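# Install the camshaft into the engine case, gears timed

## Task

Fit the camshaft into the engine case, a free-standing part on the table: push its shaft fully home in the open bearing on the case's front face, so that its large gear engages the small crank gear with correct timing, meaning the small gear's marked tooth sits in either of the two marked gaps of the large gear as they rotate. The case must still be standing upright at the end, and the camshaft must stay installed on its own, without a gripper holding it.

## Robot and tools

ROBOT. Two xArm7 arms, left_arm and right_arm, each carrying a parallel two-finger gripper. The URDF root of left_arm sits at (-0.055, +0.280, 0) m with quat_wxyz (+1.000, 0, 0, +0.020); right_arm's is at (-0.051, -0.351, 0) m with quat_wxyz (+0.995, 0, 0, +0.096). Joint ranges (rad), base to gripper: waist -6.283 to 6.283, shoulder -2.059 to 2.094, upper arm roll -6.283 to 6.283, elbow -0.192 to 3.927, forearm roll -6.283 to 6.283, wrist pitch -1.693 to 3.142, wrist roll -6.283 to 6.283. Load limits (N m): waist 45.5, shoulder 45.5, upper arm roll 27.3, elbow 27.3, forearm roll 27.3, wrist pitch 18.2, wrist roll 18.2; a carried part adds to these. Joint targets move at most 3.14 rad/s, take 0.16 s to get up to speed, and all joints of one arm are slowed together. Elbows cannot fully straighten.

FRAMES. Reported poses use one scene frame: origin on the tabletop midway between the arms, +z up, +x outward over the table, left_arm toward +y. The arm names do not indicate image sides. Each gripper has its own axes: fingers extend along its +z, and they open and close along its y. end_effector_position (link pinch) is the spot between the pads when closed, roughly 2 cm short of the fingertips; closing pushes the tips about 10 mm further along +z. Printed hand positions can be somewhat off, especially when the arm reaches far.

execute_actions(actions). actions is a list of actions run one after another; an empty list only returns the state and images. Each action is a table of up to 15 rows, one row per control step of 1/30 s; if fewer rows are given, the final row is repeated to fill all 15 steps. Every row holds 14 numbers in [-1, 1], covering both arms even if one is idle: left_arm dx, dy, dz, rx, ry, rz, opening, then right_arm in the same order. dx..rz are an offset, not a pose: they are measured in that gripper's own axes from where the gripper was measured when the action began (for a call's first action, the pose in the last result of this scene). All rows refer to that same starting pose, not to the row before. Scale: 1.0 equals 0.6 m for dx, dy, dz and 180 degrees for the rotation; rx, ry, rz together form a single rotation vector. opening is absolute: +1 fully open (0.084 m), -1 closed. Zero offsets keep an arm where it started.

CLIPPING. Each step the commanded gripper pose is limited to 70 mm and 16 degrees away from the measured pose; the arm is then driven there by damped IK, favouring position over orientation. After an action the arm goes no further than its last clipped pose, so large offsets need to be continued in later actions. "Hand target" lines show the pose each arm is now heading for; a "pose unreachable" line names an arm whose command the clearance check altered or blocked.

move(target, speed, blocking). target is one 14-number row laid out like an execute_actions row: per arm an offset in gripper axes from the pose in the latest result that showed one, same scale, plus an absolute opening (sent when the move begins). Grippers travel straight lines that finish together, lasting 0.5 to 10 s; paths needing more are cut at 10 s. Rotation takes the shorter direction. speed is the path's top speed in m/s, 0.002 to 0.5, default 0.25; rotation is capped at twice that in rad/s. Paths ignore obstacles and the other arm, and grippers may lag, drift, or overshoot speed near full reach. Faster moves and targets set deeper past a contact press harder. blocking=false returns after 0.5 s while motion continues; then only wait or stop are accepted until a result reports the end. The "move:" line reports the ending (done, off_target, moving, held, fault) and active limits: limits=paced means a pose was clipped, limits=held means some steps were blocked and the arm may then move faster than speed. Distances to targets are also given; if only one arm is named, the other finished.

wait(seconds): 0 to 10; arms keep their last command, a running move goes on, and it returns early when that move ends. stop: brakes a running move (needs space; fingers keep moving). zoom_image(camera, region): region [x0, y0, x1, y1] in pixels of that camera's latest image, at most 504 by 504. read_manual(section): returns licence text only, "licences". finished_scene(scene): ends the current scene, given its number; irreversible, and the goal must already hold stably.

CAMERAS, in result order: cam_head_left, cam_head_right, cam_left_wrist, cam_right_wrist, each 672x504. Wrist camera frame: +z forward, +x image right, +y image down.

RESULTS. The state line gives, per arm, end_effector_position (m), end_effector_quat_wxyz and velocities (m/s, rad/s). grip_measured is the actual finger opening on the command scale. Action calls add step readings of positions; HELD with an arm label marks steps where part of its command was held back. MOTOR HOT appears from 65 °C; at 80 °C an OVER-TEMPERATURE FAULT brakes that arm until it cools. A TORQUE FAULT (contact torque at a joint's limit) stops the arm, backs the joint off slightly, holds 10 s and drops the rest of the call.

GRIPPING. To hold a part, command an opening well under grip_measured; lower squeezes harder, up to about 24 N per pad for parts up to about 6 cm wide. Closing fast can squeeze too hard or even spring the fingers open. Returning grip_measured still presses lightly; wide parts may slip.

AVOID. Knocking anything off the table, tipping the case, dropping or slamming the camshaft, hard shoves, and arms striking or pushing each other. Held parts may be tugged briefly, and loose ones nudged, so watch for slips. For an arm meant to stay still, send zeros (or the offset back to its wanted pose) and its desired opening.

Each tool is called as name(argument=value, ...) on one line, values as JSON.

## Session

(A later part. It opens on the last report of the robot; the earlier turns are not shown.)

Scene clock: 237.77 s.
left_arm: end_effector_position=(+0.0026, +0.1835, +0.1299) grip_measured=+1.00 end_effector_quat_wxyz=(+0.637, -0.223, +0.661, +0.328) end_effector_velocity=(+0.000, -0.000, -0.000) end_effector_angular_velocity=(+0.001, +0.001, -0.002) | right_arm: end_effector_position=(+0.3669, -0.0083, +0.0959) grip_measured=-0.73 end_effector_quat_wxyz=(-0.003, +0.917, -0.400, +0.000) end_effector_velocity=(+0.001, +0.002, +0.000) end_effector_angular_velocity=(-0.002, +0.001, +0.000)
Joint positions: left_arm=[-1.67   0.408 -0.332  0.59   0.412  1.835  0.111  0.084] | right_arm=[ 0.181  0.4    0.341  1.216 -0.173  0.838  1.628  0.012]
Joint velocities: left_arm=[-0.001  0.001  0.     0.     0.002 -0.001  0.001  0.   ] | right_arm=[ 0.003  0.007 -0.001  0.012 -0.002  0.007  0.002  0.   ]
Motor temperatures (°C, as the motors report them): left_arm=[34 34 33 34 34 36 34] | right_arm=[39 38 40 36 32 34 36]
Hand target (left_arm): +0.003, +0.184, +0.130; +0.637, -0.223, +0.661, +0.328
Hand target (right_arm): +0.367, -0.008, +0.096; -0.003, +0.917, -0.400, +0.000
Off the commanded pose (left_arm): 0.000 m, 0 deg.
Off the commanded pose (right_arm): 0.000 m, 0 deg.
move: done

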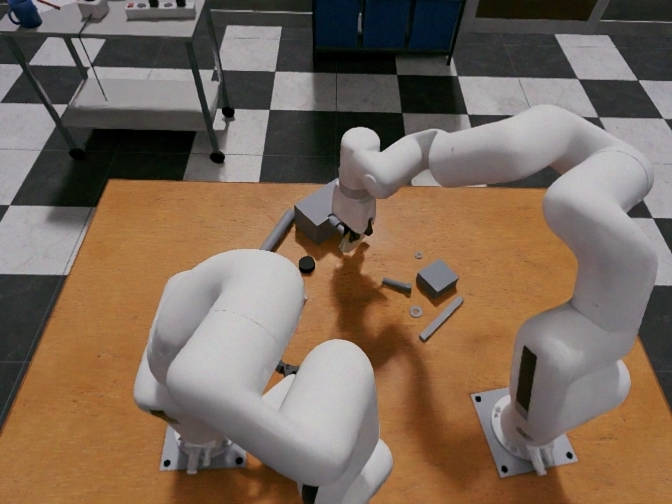

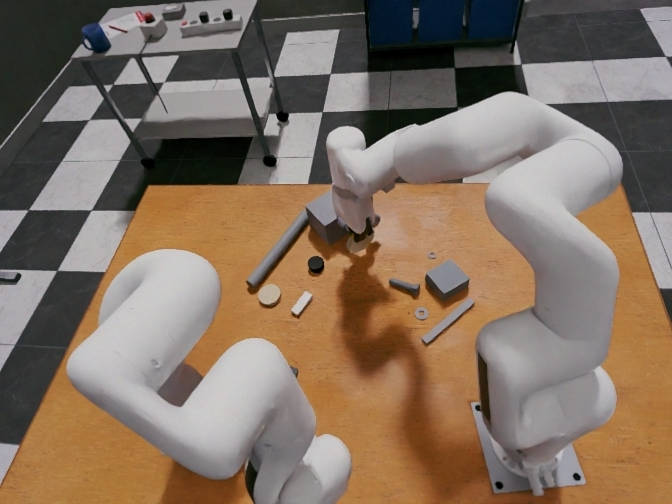

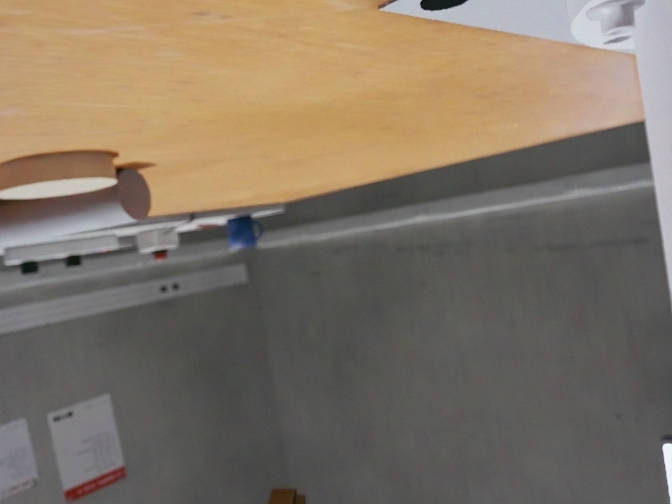

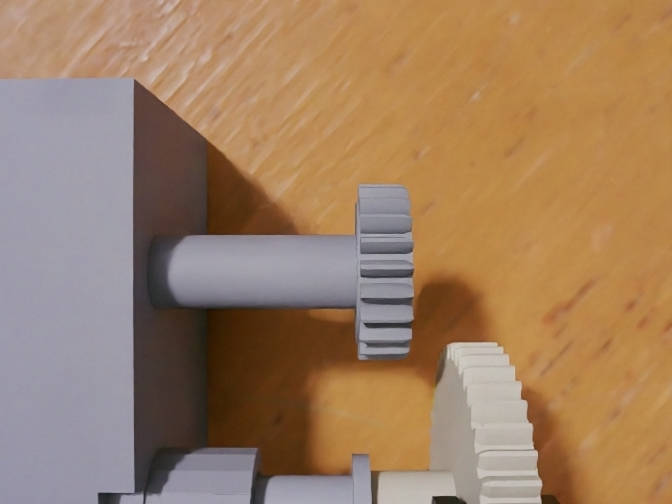

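Jammed by stress; release and view.

move(target=[0,0,0,0,0,0,1,0,0,0,0,0,0,-0.4])

move(target=[0,0,0,0,0,0,1,0,0,-0.07,0,0,0,-0.4], speed=0.08)

move(target=[0,0,0,0,0,0,1,-0.06,0.15,0.05,0.39,0,0,-0.4])

Scene clock: 250.37 s.
left_arm: end_effector_position=(+0.0026, +0.1835, +0.1299) grip_measured=+1.00 end_effector_quat_wxyz=(+0.637, -0.223, +0.661, +0.328) end_effector_velocity=(+0.000, -0.000, +0.001) end_effector_angular_velocity=(-0.002, -0.000, -0.000) | right_arm: end_effector_position=(+0.3668, -0.0084, +0.0956) grip_measured=-0.42 end_effector_quat_wxyz=(-0.003, +0.917, -0.400, +0.000) end_effector_velocity=(+0.002, -0.000, +0.002) end_effector_angular_velocity=(+0.002, -0.004, -0.002)
Joint positions: left_arm=[-1.67   0.408 -0.332  0.59   0.412  1.835  0.111  0.084] | right_arm=[ 0.181  0.401  0.341  1.215 -0.173  0.838  1.628  0.026]
Joint velocities: left_arm=[ 0.001 -0.003 -0.    -0.     0.001  0.001  0.     0.   ] | right_arm=[-0.002 -0.003  0.     0.001 -0.    -0.     0.     0.   ]
Motor temperatures (°C, as the motors report them): left_arm=[34 34 33 34 34 36 34] | right_arm=[39 38 40 36 32 34 36]
Hand target (left_arm): +0.003, +0.184, +0.130; +0.637, -0.223, +0.661, +0.328
Hand target (right_arm): +0.367, -0.008, +0.096; -0.003, +0.917, -0.400, +0.000
Off the commanded pose (left_arm): 0.000 m, 0 deg.
Off the commanded pose (right_arm): 0.000 m, 0 deg.
move: done

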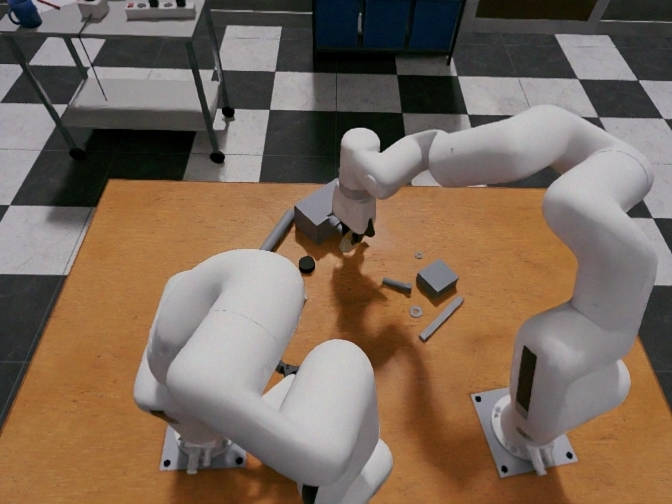

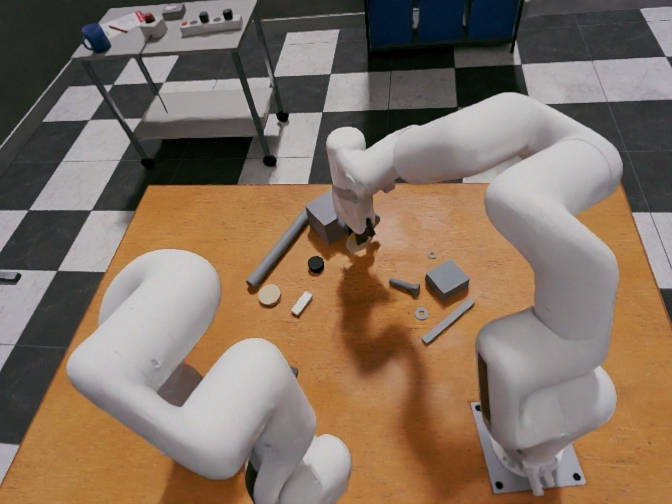

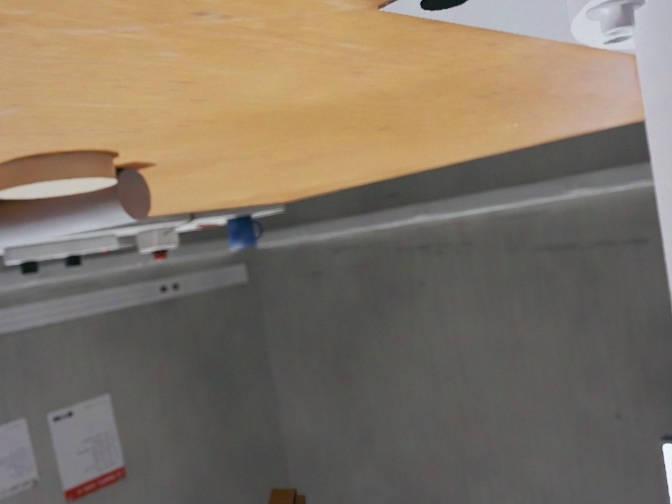

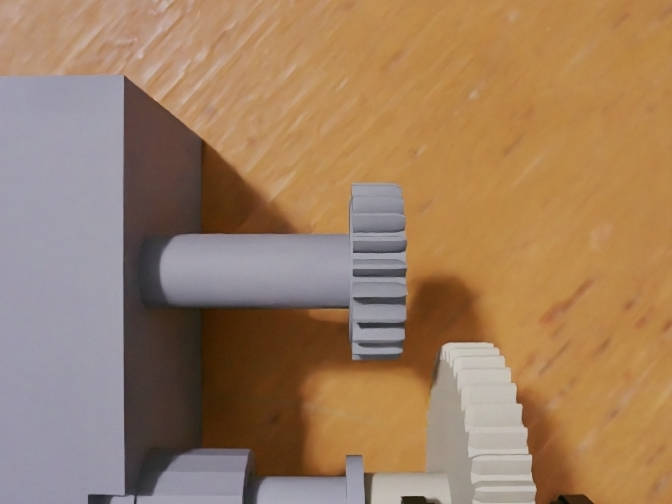

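Scene clock: 251.37 s.
left_arm: end_effector_position=(+0.0026, +0.1835, +0.1299) grip_measured=+1.00 end_effector_quat_wxyz=(+0.637, -0.223, +0.661, +0.328) end_effector_velocity=(-0.000, +0.000, -0.000) end_effector_angular_velocity=(+0.001, +0.001, +0.000) | right_arm: end_effector_position=(+0.3668, -0.0087, +0.1371) grip_measured=-0.42 end_effector_quat_wxyz=(-0.003, +0.917, -0.400, -0.000) end_effector_velocity=(+0.001, +0.000, +0.003) end_effector_angular_velocity=(+0.001, -0.001, -0.001)
Joint positions: left_arm=[-1.67   0.408 -0.332  0.59   0.412  1.835  0.111  0.084] | right_arm=[ 0.17   0.336  0.356  1.254 -0.14   0.938  1.606  0.026]
Joint velocities: left_arm=[-0.     0.001 -0.     0.    -0.001  0.     0.     0.   ] | right_arm=[-0.001 -0.004  0.001  0.005  0.002  0.007 -0.002 -0.   ]
Motor temperatures (°C, as the motors report them): left_arm=[34 34 33 34 34 36 34] | right_arm=[39 38 40 36 32 34 36]
Hand target (left_arm): +0.003, +0.184, +0.130; +0.637, -0.223, +0.661, +0.328
Hand target (right_arm): +0.367, -0.009, +0.138; -0.003, +0.917, -0.400, +0.000
Off the commanded pose (left_arm): 0.000 m, 0 deg.
Off the commanded pose (right_arm): 0.001 m, 0 deg.
move: done

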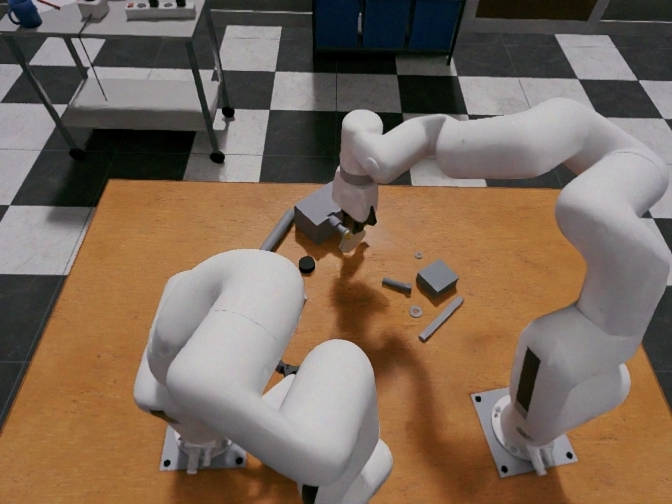

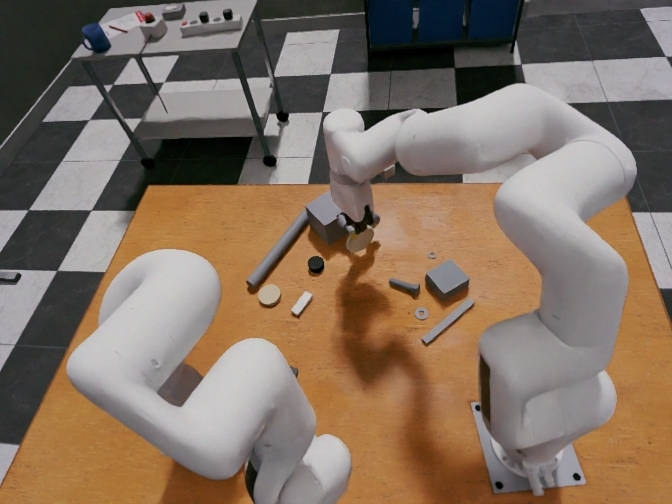

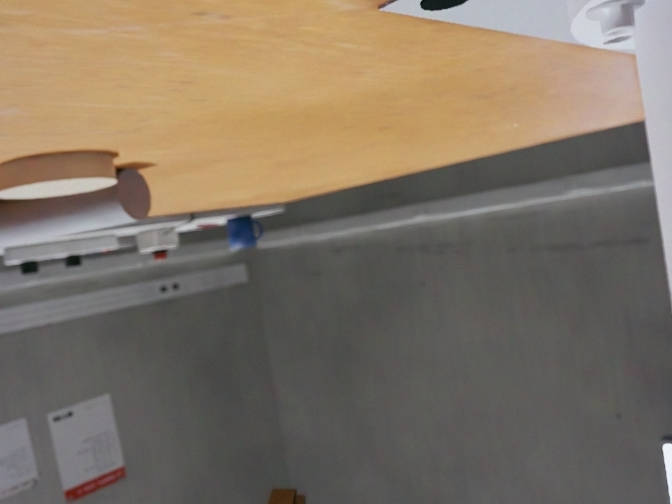

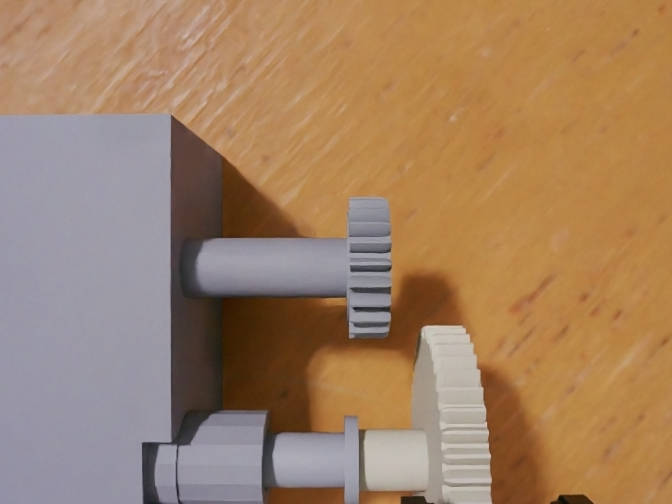

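Scene clock: 254.60 s.
left_arm: end_effector_position=(+0.0026, +0.1835, +0.1299) grip_measured=+1.00 end_effector_quat_wxyz=(+0.637, -0.223, +0.661, +0.328) end_effector_velocity=(-0.001, +0.001, -0.000) end_effector_angular_velocity=(+0.000, +0.001, +0.002) | right_arm: end_effector_position=(+0.2753, -0.0429, +0.1078) grip_measured=-0.42 end_effector_quat_wxyz=(-0.529, +0.748, -0.328, +0.230) end_effector_velocity=(+0.000, +0.000, -0.000) end_effector_angular_velocity=(+0.008, -0.008, -0.000)
Joint positions: left_arm=[-1.67   0.408 -0.332  0.59   0.412  1.835  0.111  0.084] | right_arm=[ 0.234  0.679  0.338  0.332  0.021 -1.545  1.357  0.026]
Joint velocities: left_arm=[-0.001  0.001  0.     0.    -0.003 -0.001 -0.     0.   ] | right_arm=[ 0.002  0.017 -0.003  0.008 -0.005 -0.02  -0.003 -0.   ]
Motor temperatures (°C, as the motors report them): left_arm=[34 34 33 34 34 36 34] | right_arm=[39 38 40 36 32 34 36]
Hand target (left_arm): +0.003, +0.184, +0.130; +0.637, -0.223, +0.661, +0.328
Hand target (right_arm): +0.275, -0.043, +0.108; -0.529, +0.748, -0.328, +0.230
Off the commanded pose (left_arm): 0.000 m, 0 deg.
Off the commanded pose (right_arm): 0.002 m, 0 deg.
move: done

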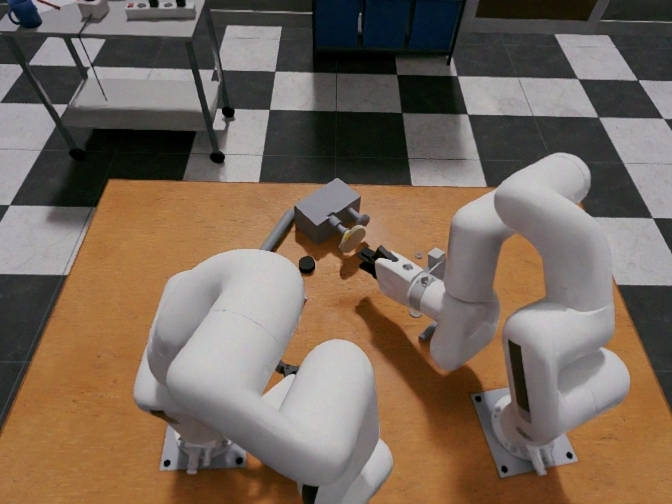

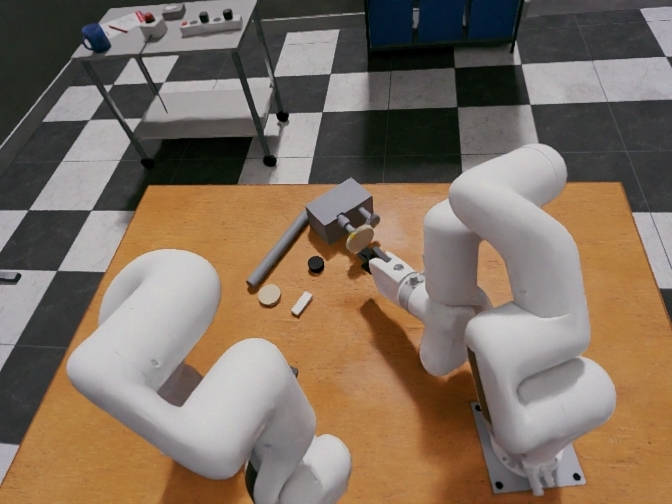

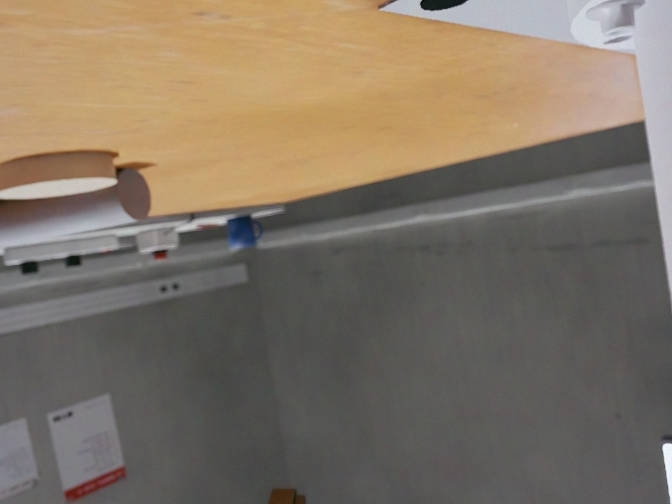

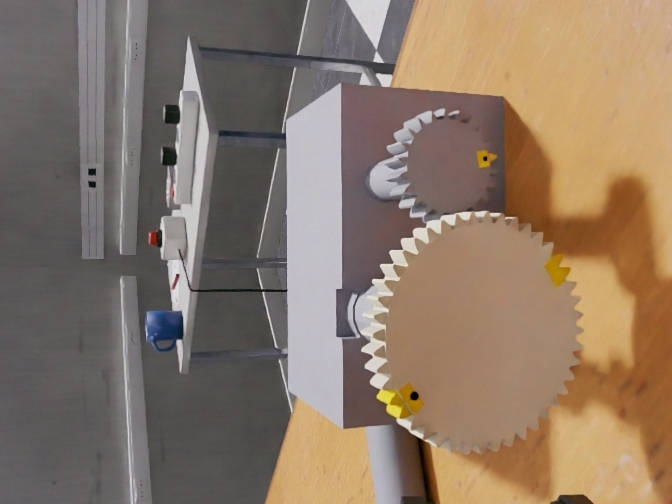

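move(target=[0,0,0,0,0,0,1,0.069,-0.098,0.129,-0.391,0,0,-0.4])

move(target=[0,0,0,0,0,0,1,0,0,0.07,0,0,0,-0.4], speed=0.06)

move(target=[0,0,0,0,0,0,1,0,0,0,0,0,0,-1])

move(target=[0,0,0,0,0,0,1,0,-0.022,-0.001,0,0,0,-1], speed=0.008)

Scene clock: 269.87 s.
left_arm: end_effector_position=(+0.0026, +0.1835, +0.1299) grip_measured=+1.00 end_effector_quat_wxyz=(+0.637, -0.223, +0.661, +0.328) end_effector_velocity=(+0.000, -0.000, +0.000) end_effector_angular_velocity=(+0.001, +0.000, -0.002) | right_arm: end_effector_position=(+0.3724, -0.0110, +0.1363) grip_measured=-0.42 end_effector_quat_wxyz=(-0.001, +0.917, -0.400, -0.000) end_effector_velocity=(+0.000, +0.001, -0.000) end_effector_angular_velocity=(-0.013, +0.013, +0.001)
Joint positions: left_arm=[-1.67   0.408 -0.332  0.59   0.412  1.835  0.111  0.084] | right_arm=[ 0.174  0.346  0.343  1.269 -0.139  0.943  1.595  0.026]
Joint velocities: left_arm=[-0.    -0.    -0.001  0.     0.002  0.001  0.001  0.   ] | right_arm=[ 0.006  0.016 -0.001  0.027 -0.004  0.03   0.004  0.   ]
Motor temperatures (°C, as the motors report them): left_arm=[34 34 33 34 34 36 34] | right_arm=[39 38 40 35 32 34 36]
Hand target (left_arm): +0.003, +0.184, +0.130; +0.637, -0.223, +0.661, +0.328
Hand target (right_arm): +0.373, -0.011, +0.136; -0.001, +0.917, -0.400, -0.001
Off the commanded pose (left_arm): 0.000 m, 0 deg.
Off the commanded pose (right_arm): 0.001 m, 0 deg.
move: done

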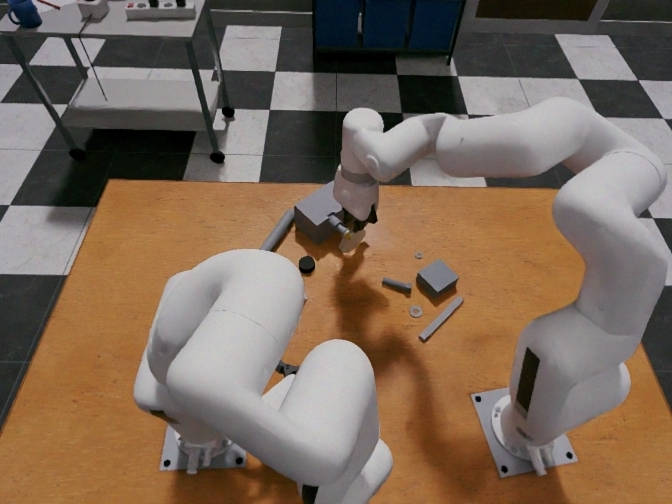

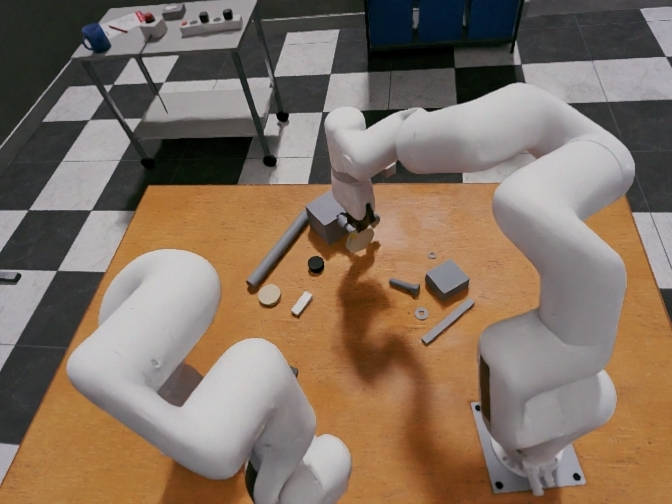

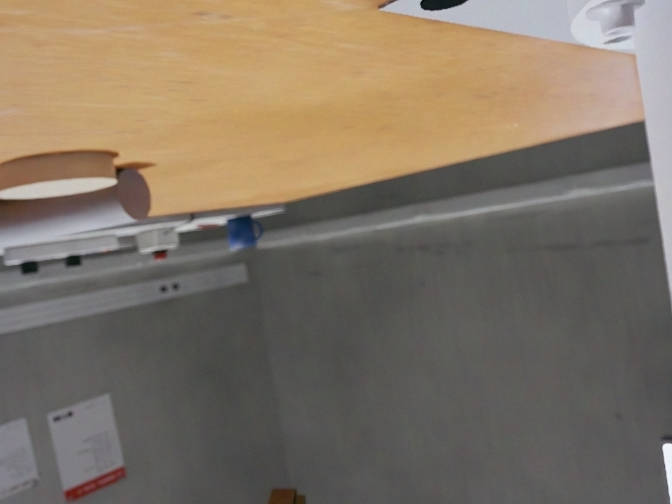

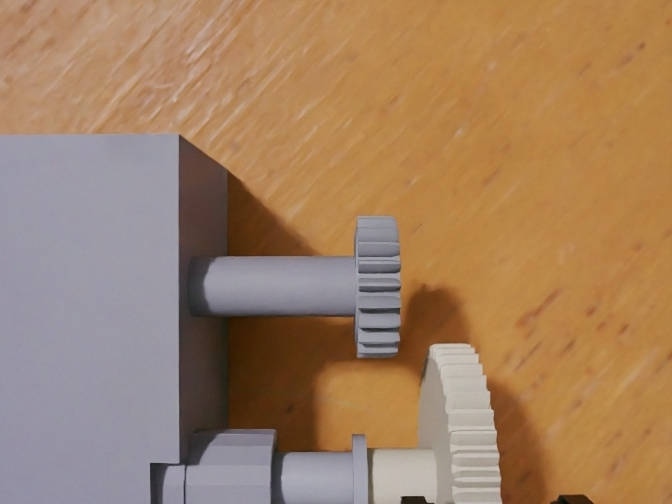

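Scene clock: 271.00 s.
left_arm: end_effector_position=(+0.0026, +0.1835, +0.1299) grip_measured=+1.00 end_effector_quat_wxyz=(+0.637, -0.223, +0.661, +0.328) end_effector_velocity=(+0.000, -0.001, -0.000) end_effector_angular_velocity=(-0.001, +0.001, -0.003) | right_arm: end_effector_position=(+0.3723, -0.0108, +0.0948) grip_measured=-0.42 end_effector_quat_wxyz=(-0.002, +0.917, -0.400, -0.000) end_effector_velocity=(+0.001, +0.000, -0.002) end_effector_angular_velocity=(+0.000, -0.002, +0.000)
Joint positions: left_arm=[-1.67   0.408 -0.332  0.59   0.412  1.835  0.111  0.084] | right_arm=[ 0.183  0.41   0.329  1.23  -0.17   0.843  1.616  0.026]
Joint velocities: left_arm=[-0.001 -0.001 -0.001 -0.     0.002 -0.001  0.     0.   ] | right_arm=[ 0.001  0.004 -0.002 -0.001 -0.003 -0.007  0.002  0.   ]
Motor temperatures (°C, as the motors report them): left_arm=[34 34 33 34 34 36 34] | right_arm=[39 38 40 36 32 34 36]
Hand target (left_arm): +0.003, +0.184, +0.130; +0.637, -0.223, +0.661, +0.328
Hand target (right_arm): +0.372, -0.011, +0.094; -0.002, +0.917, -0.400, -0.000
Off the commanded pose (left_arm): 0.000 m, 0 deg.
Off the commanded pose (right_arm): 0.001 m, 0 deg.
move: done

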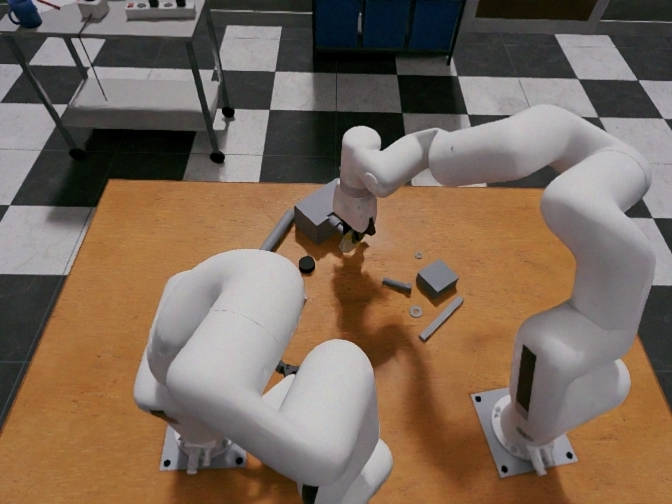

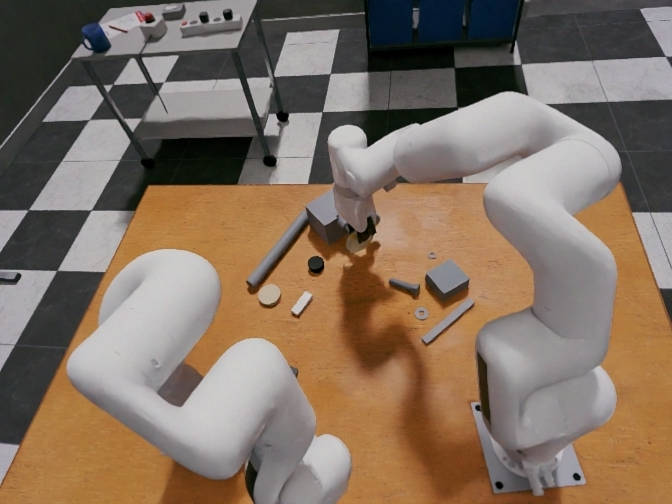

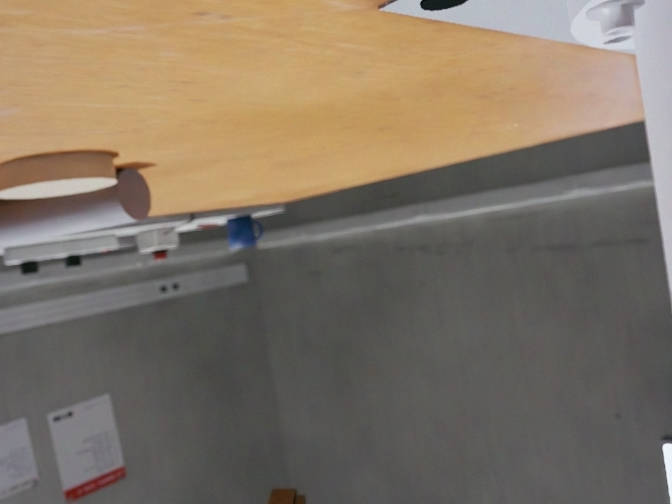

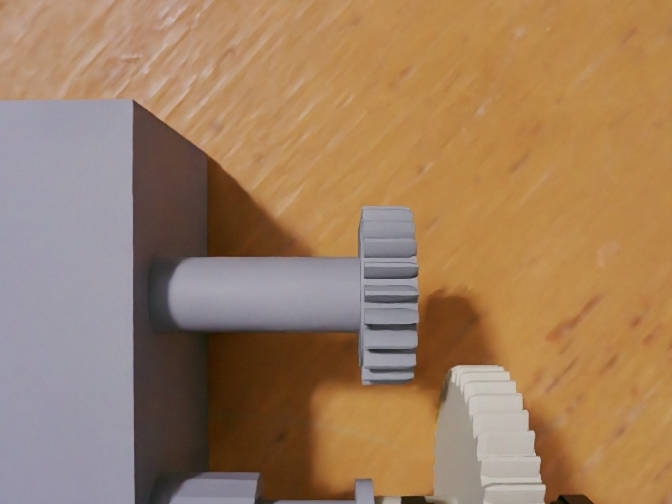

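Scene clock: 271.50 s.
left_arm: end_effector_position=(+0.0026, +0.1835, +0.1299) grip_measured=+1.00 end_effector_quat_wxyz=(+0.637, -0.223, +0.661, +0.328) end_effector_velocity=(-0.000, -0.000, +0.000) end_effector_angular_velocity=(-0.002, -0.000, -0.001) | right_arm: end_effector_position=(+0.3724, -0.0109, +0.0948) grip_measured=-0.73 end_effector_quat_wxyz=(-0.002, +0.917, -0.400, -0.000) end_effector_velocity=(-0.000, -0.000, +0.000) end_effector_angular_velocity=(-0.001, +0.001, -0.000)
Joint positions: left_arm=[-1.67   0.408 -0.332  0.59   0.412  1.835  0.111  0.084] | right_arm=[ 0.183  0.41   0.329  1.23  -0.17   0.843  1.616  0.012]
Joint velocities: left_arm=[-0.    -0.002 -0.     0.    -0.     0.    -0.001  0.   ] | right_arm=[-0.    -0.    -0.    -0.     0.     0.001 -0.     0.   ]
Motor temperatures (°C, as the motors report them): left_arm=[34 34 33 34 34 36 34] | right_arm=[39 38 40 36 32 34 36]
Hand target (left_arm): +0.003, +0.184, +0.130; +0.637, -0.223, +0.661, +0.328
Hand target (right_arm): +0.372, -0.011, +0.095; -0.002, +0.917, -0.400, -0.000
Off the commanded pose (left_arm): 0.000 m, 0 deg.
Off the commanded pose (right_arm): 0.000 m, 0 deg.
move: done

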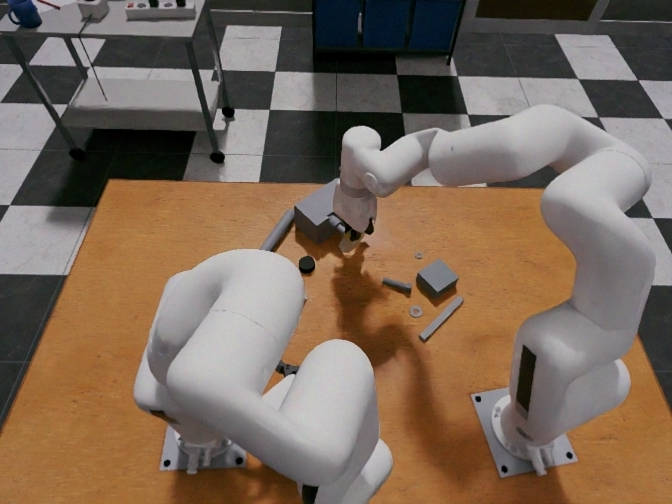

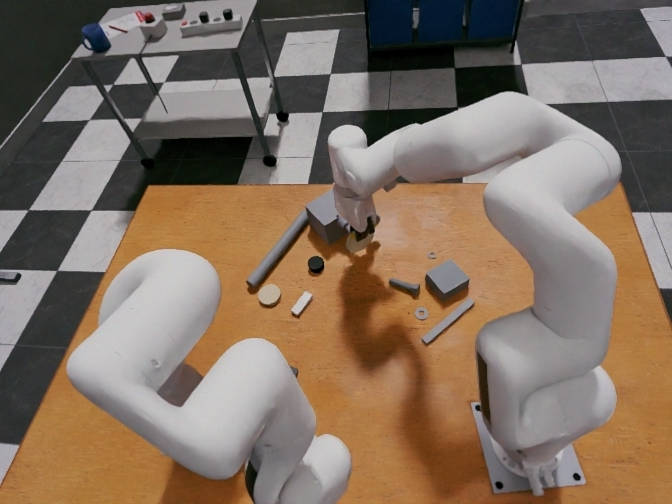

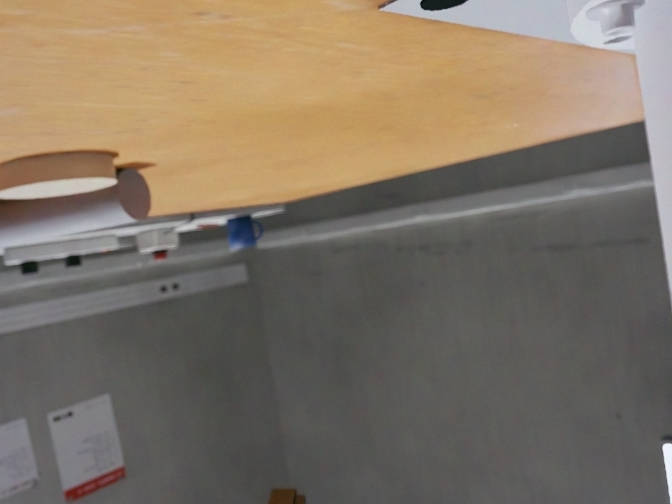

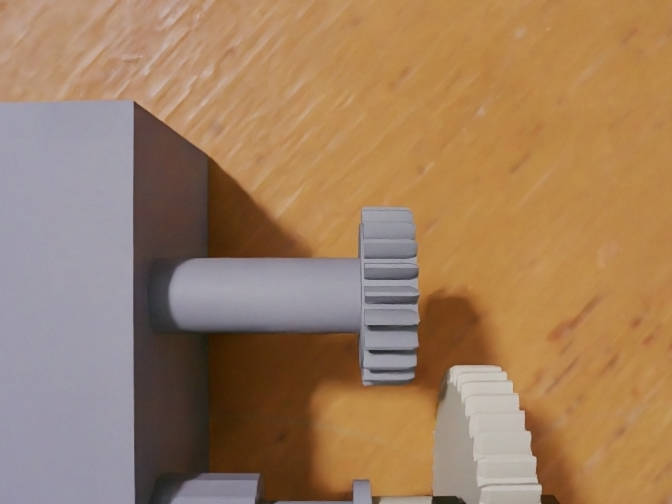

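Scene clock: 273.40 s.
left_arm: end_effector_position=(+0.0026, +0.1835, +0.1299) grip_measured=+1.00 end_effector_quat_wxyz=(+0.637, -0.223, +0.661, +0.328) end_effector_velocity=(-0.000, +0.000, -0.000) end_effector_angular_velocity=(-0.000, -0.000, -0.000) | right_arm: end_effector_position=(+0.3818, -0.0023, +0.0952) grip_measured=-0.73 end_effector_quat_wxyz=(-0.001, +0.917, -0.400, -0.000) end_effector_velocity=(+0.002, +0.001, +0.000) end_effector_angular_velocity=(+0.001, -0.001, -0.000)
Joint positions: left_arm=[-1.67   0.408 -0.332  0.59   0.412  1.835  0.111  0.084] | right_arm=[ 0.195  0.449  0.325  1.289 -0.18   0.867  1.622  0.012]
Joint velocities: left_arm=[ 0.001  0.    -0.001 -0.    -0.     0.    -0.001  0.   ] | right_arm=[ 0.001  0.007 -0.001  0.01  -0.002  0.003  0.001  0.   ]
Motor temperatures (°C, as the motors report them): left_arm=[34 34 33 34 34 36 34] | right_arm=[39 38 40 36 32 34 36]
Hand target (left_arm): +0.003, +0.184, +0.130; +0.637, -0.223, +0.661, +0.328
Hand target (right_arm): +0.382, -0.002, +0.095; -0.002, +0.917, -0.400, -0.000
Off the commanded pose (left_arm): 0.000 m, 0 deg.
Off the commanded pose (right_arm): 0.001 m, 0 deg.
move: done

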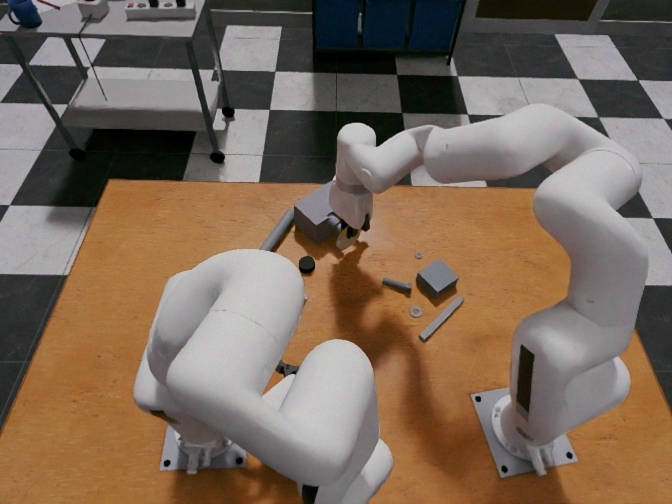

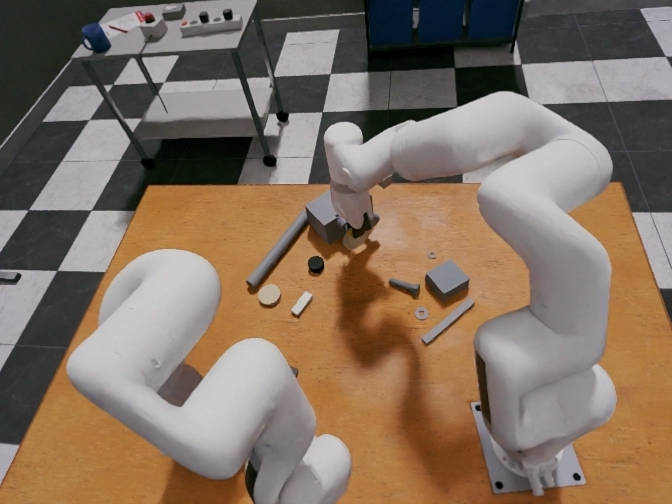

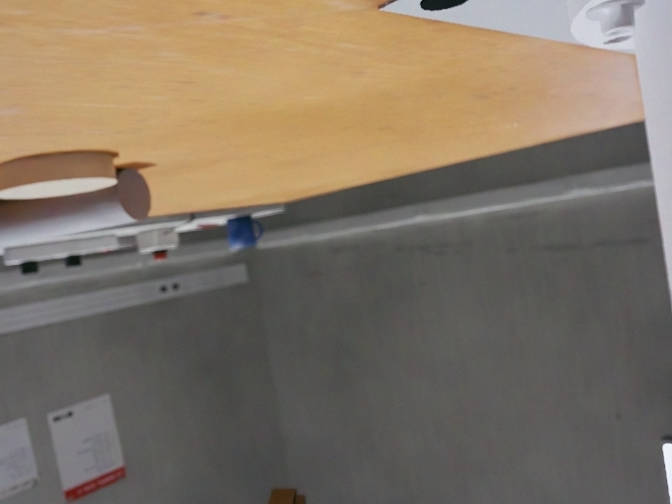

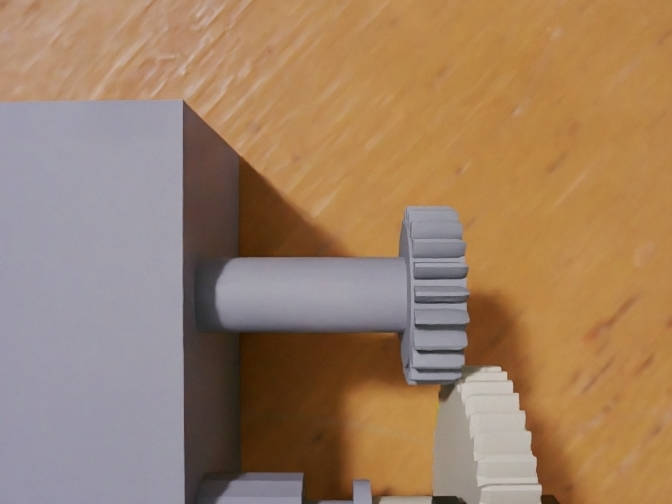

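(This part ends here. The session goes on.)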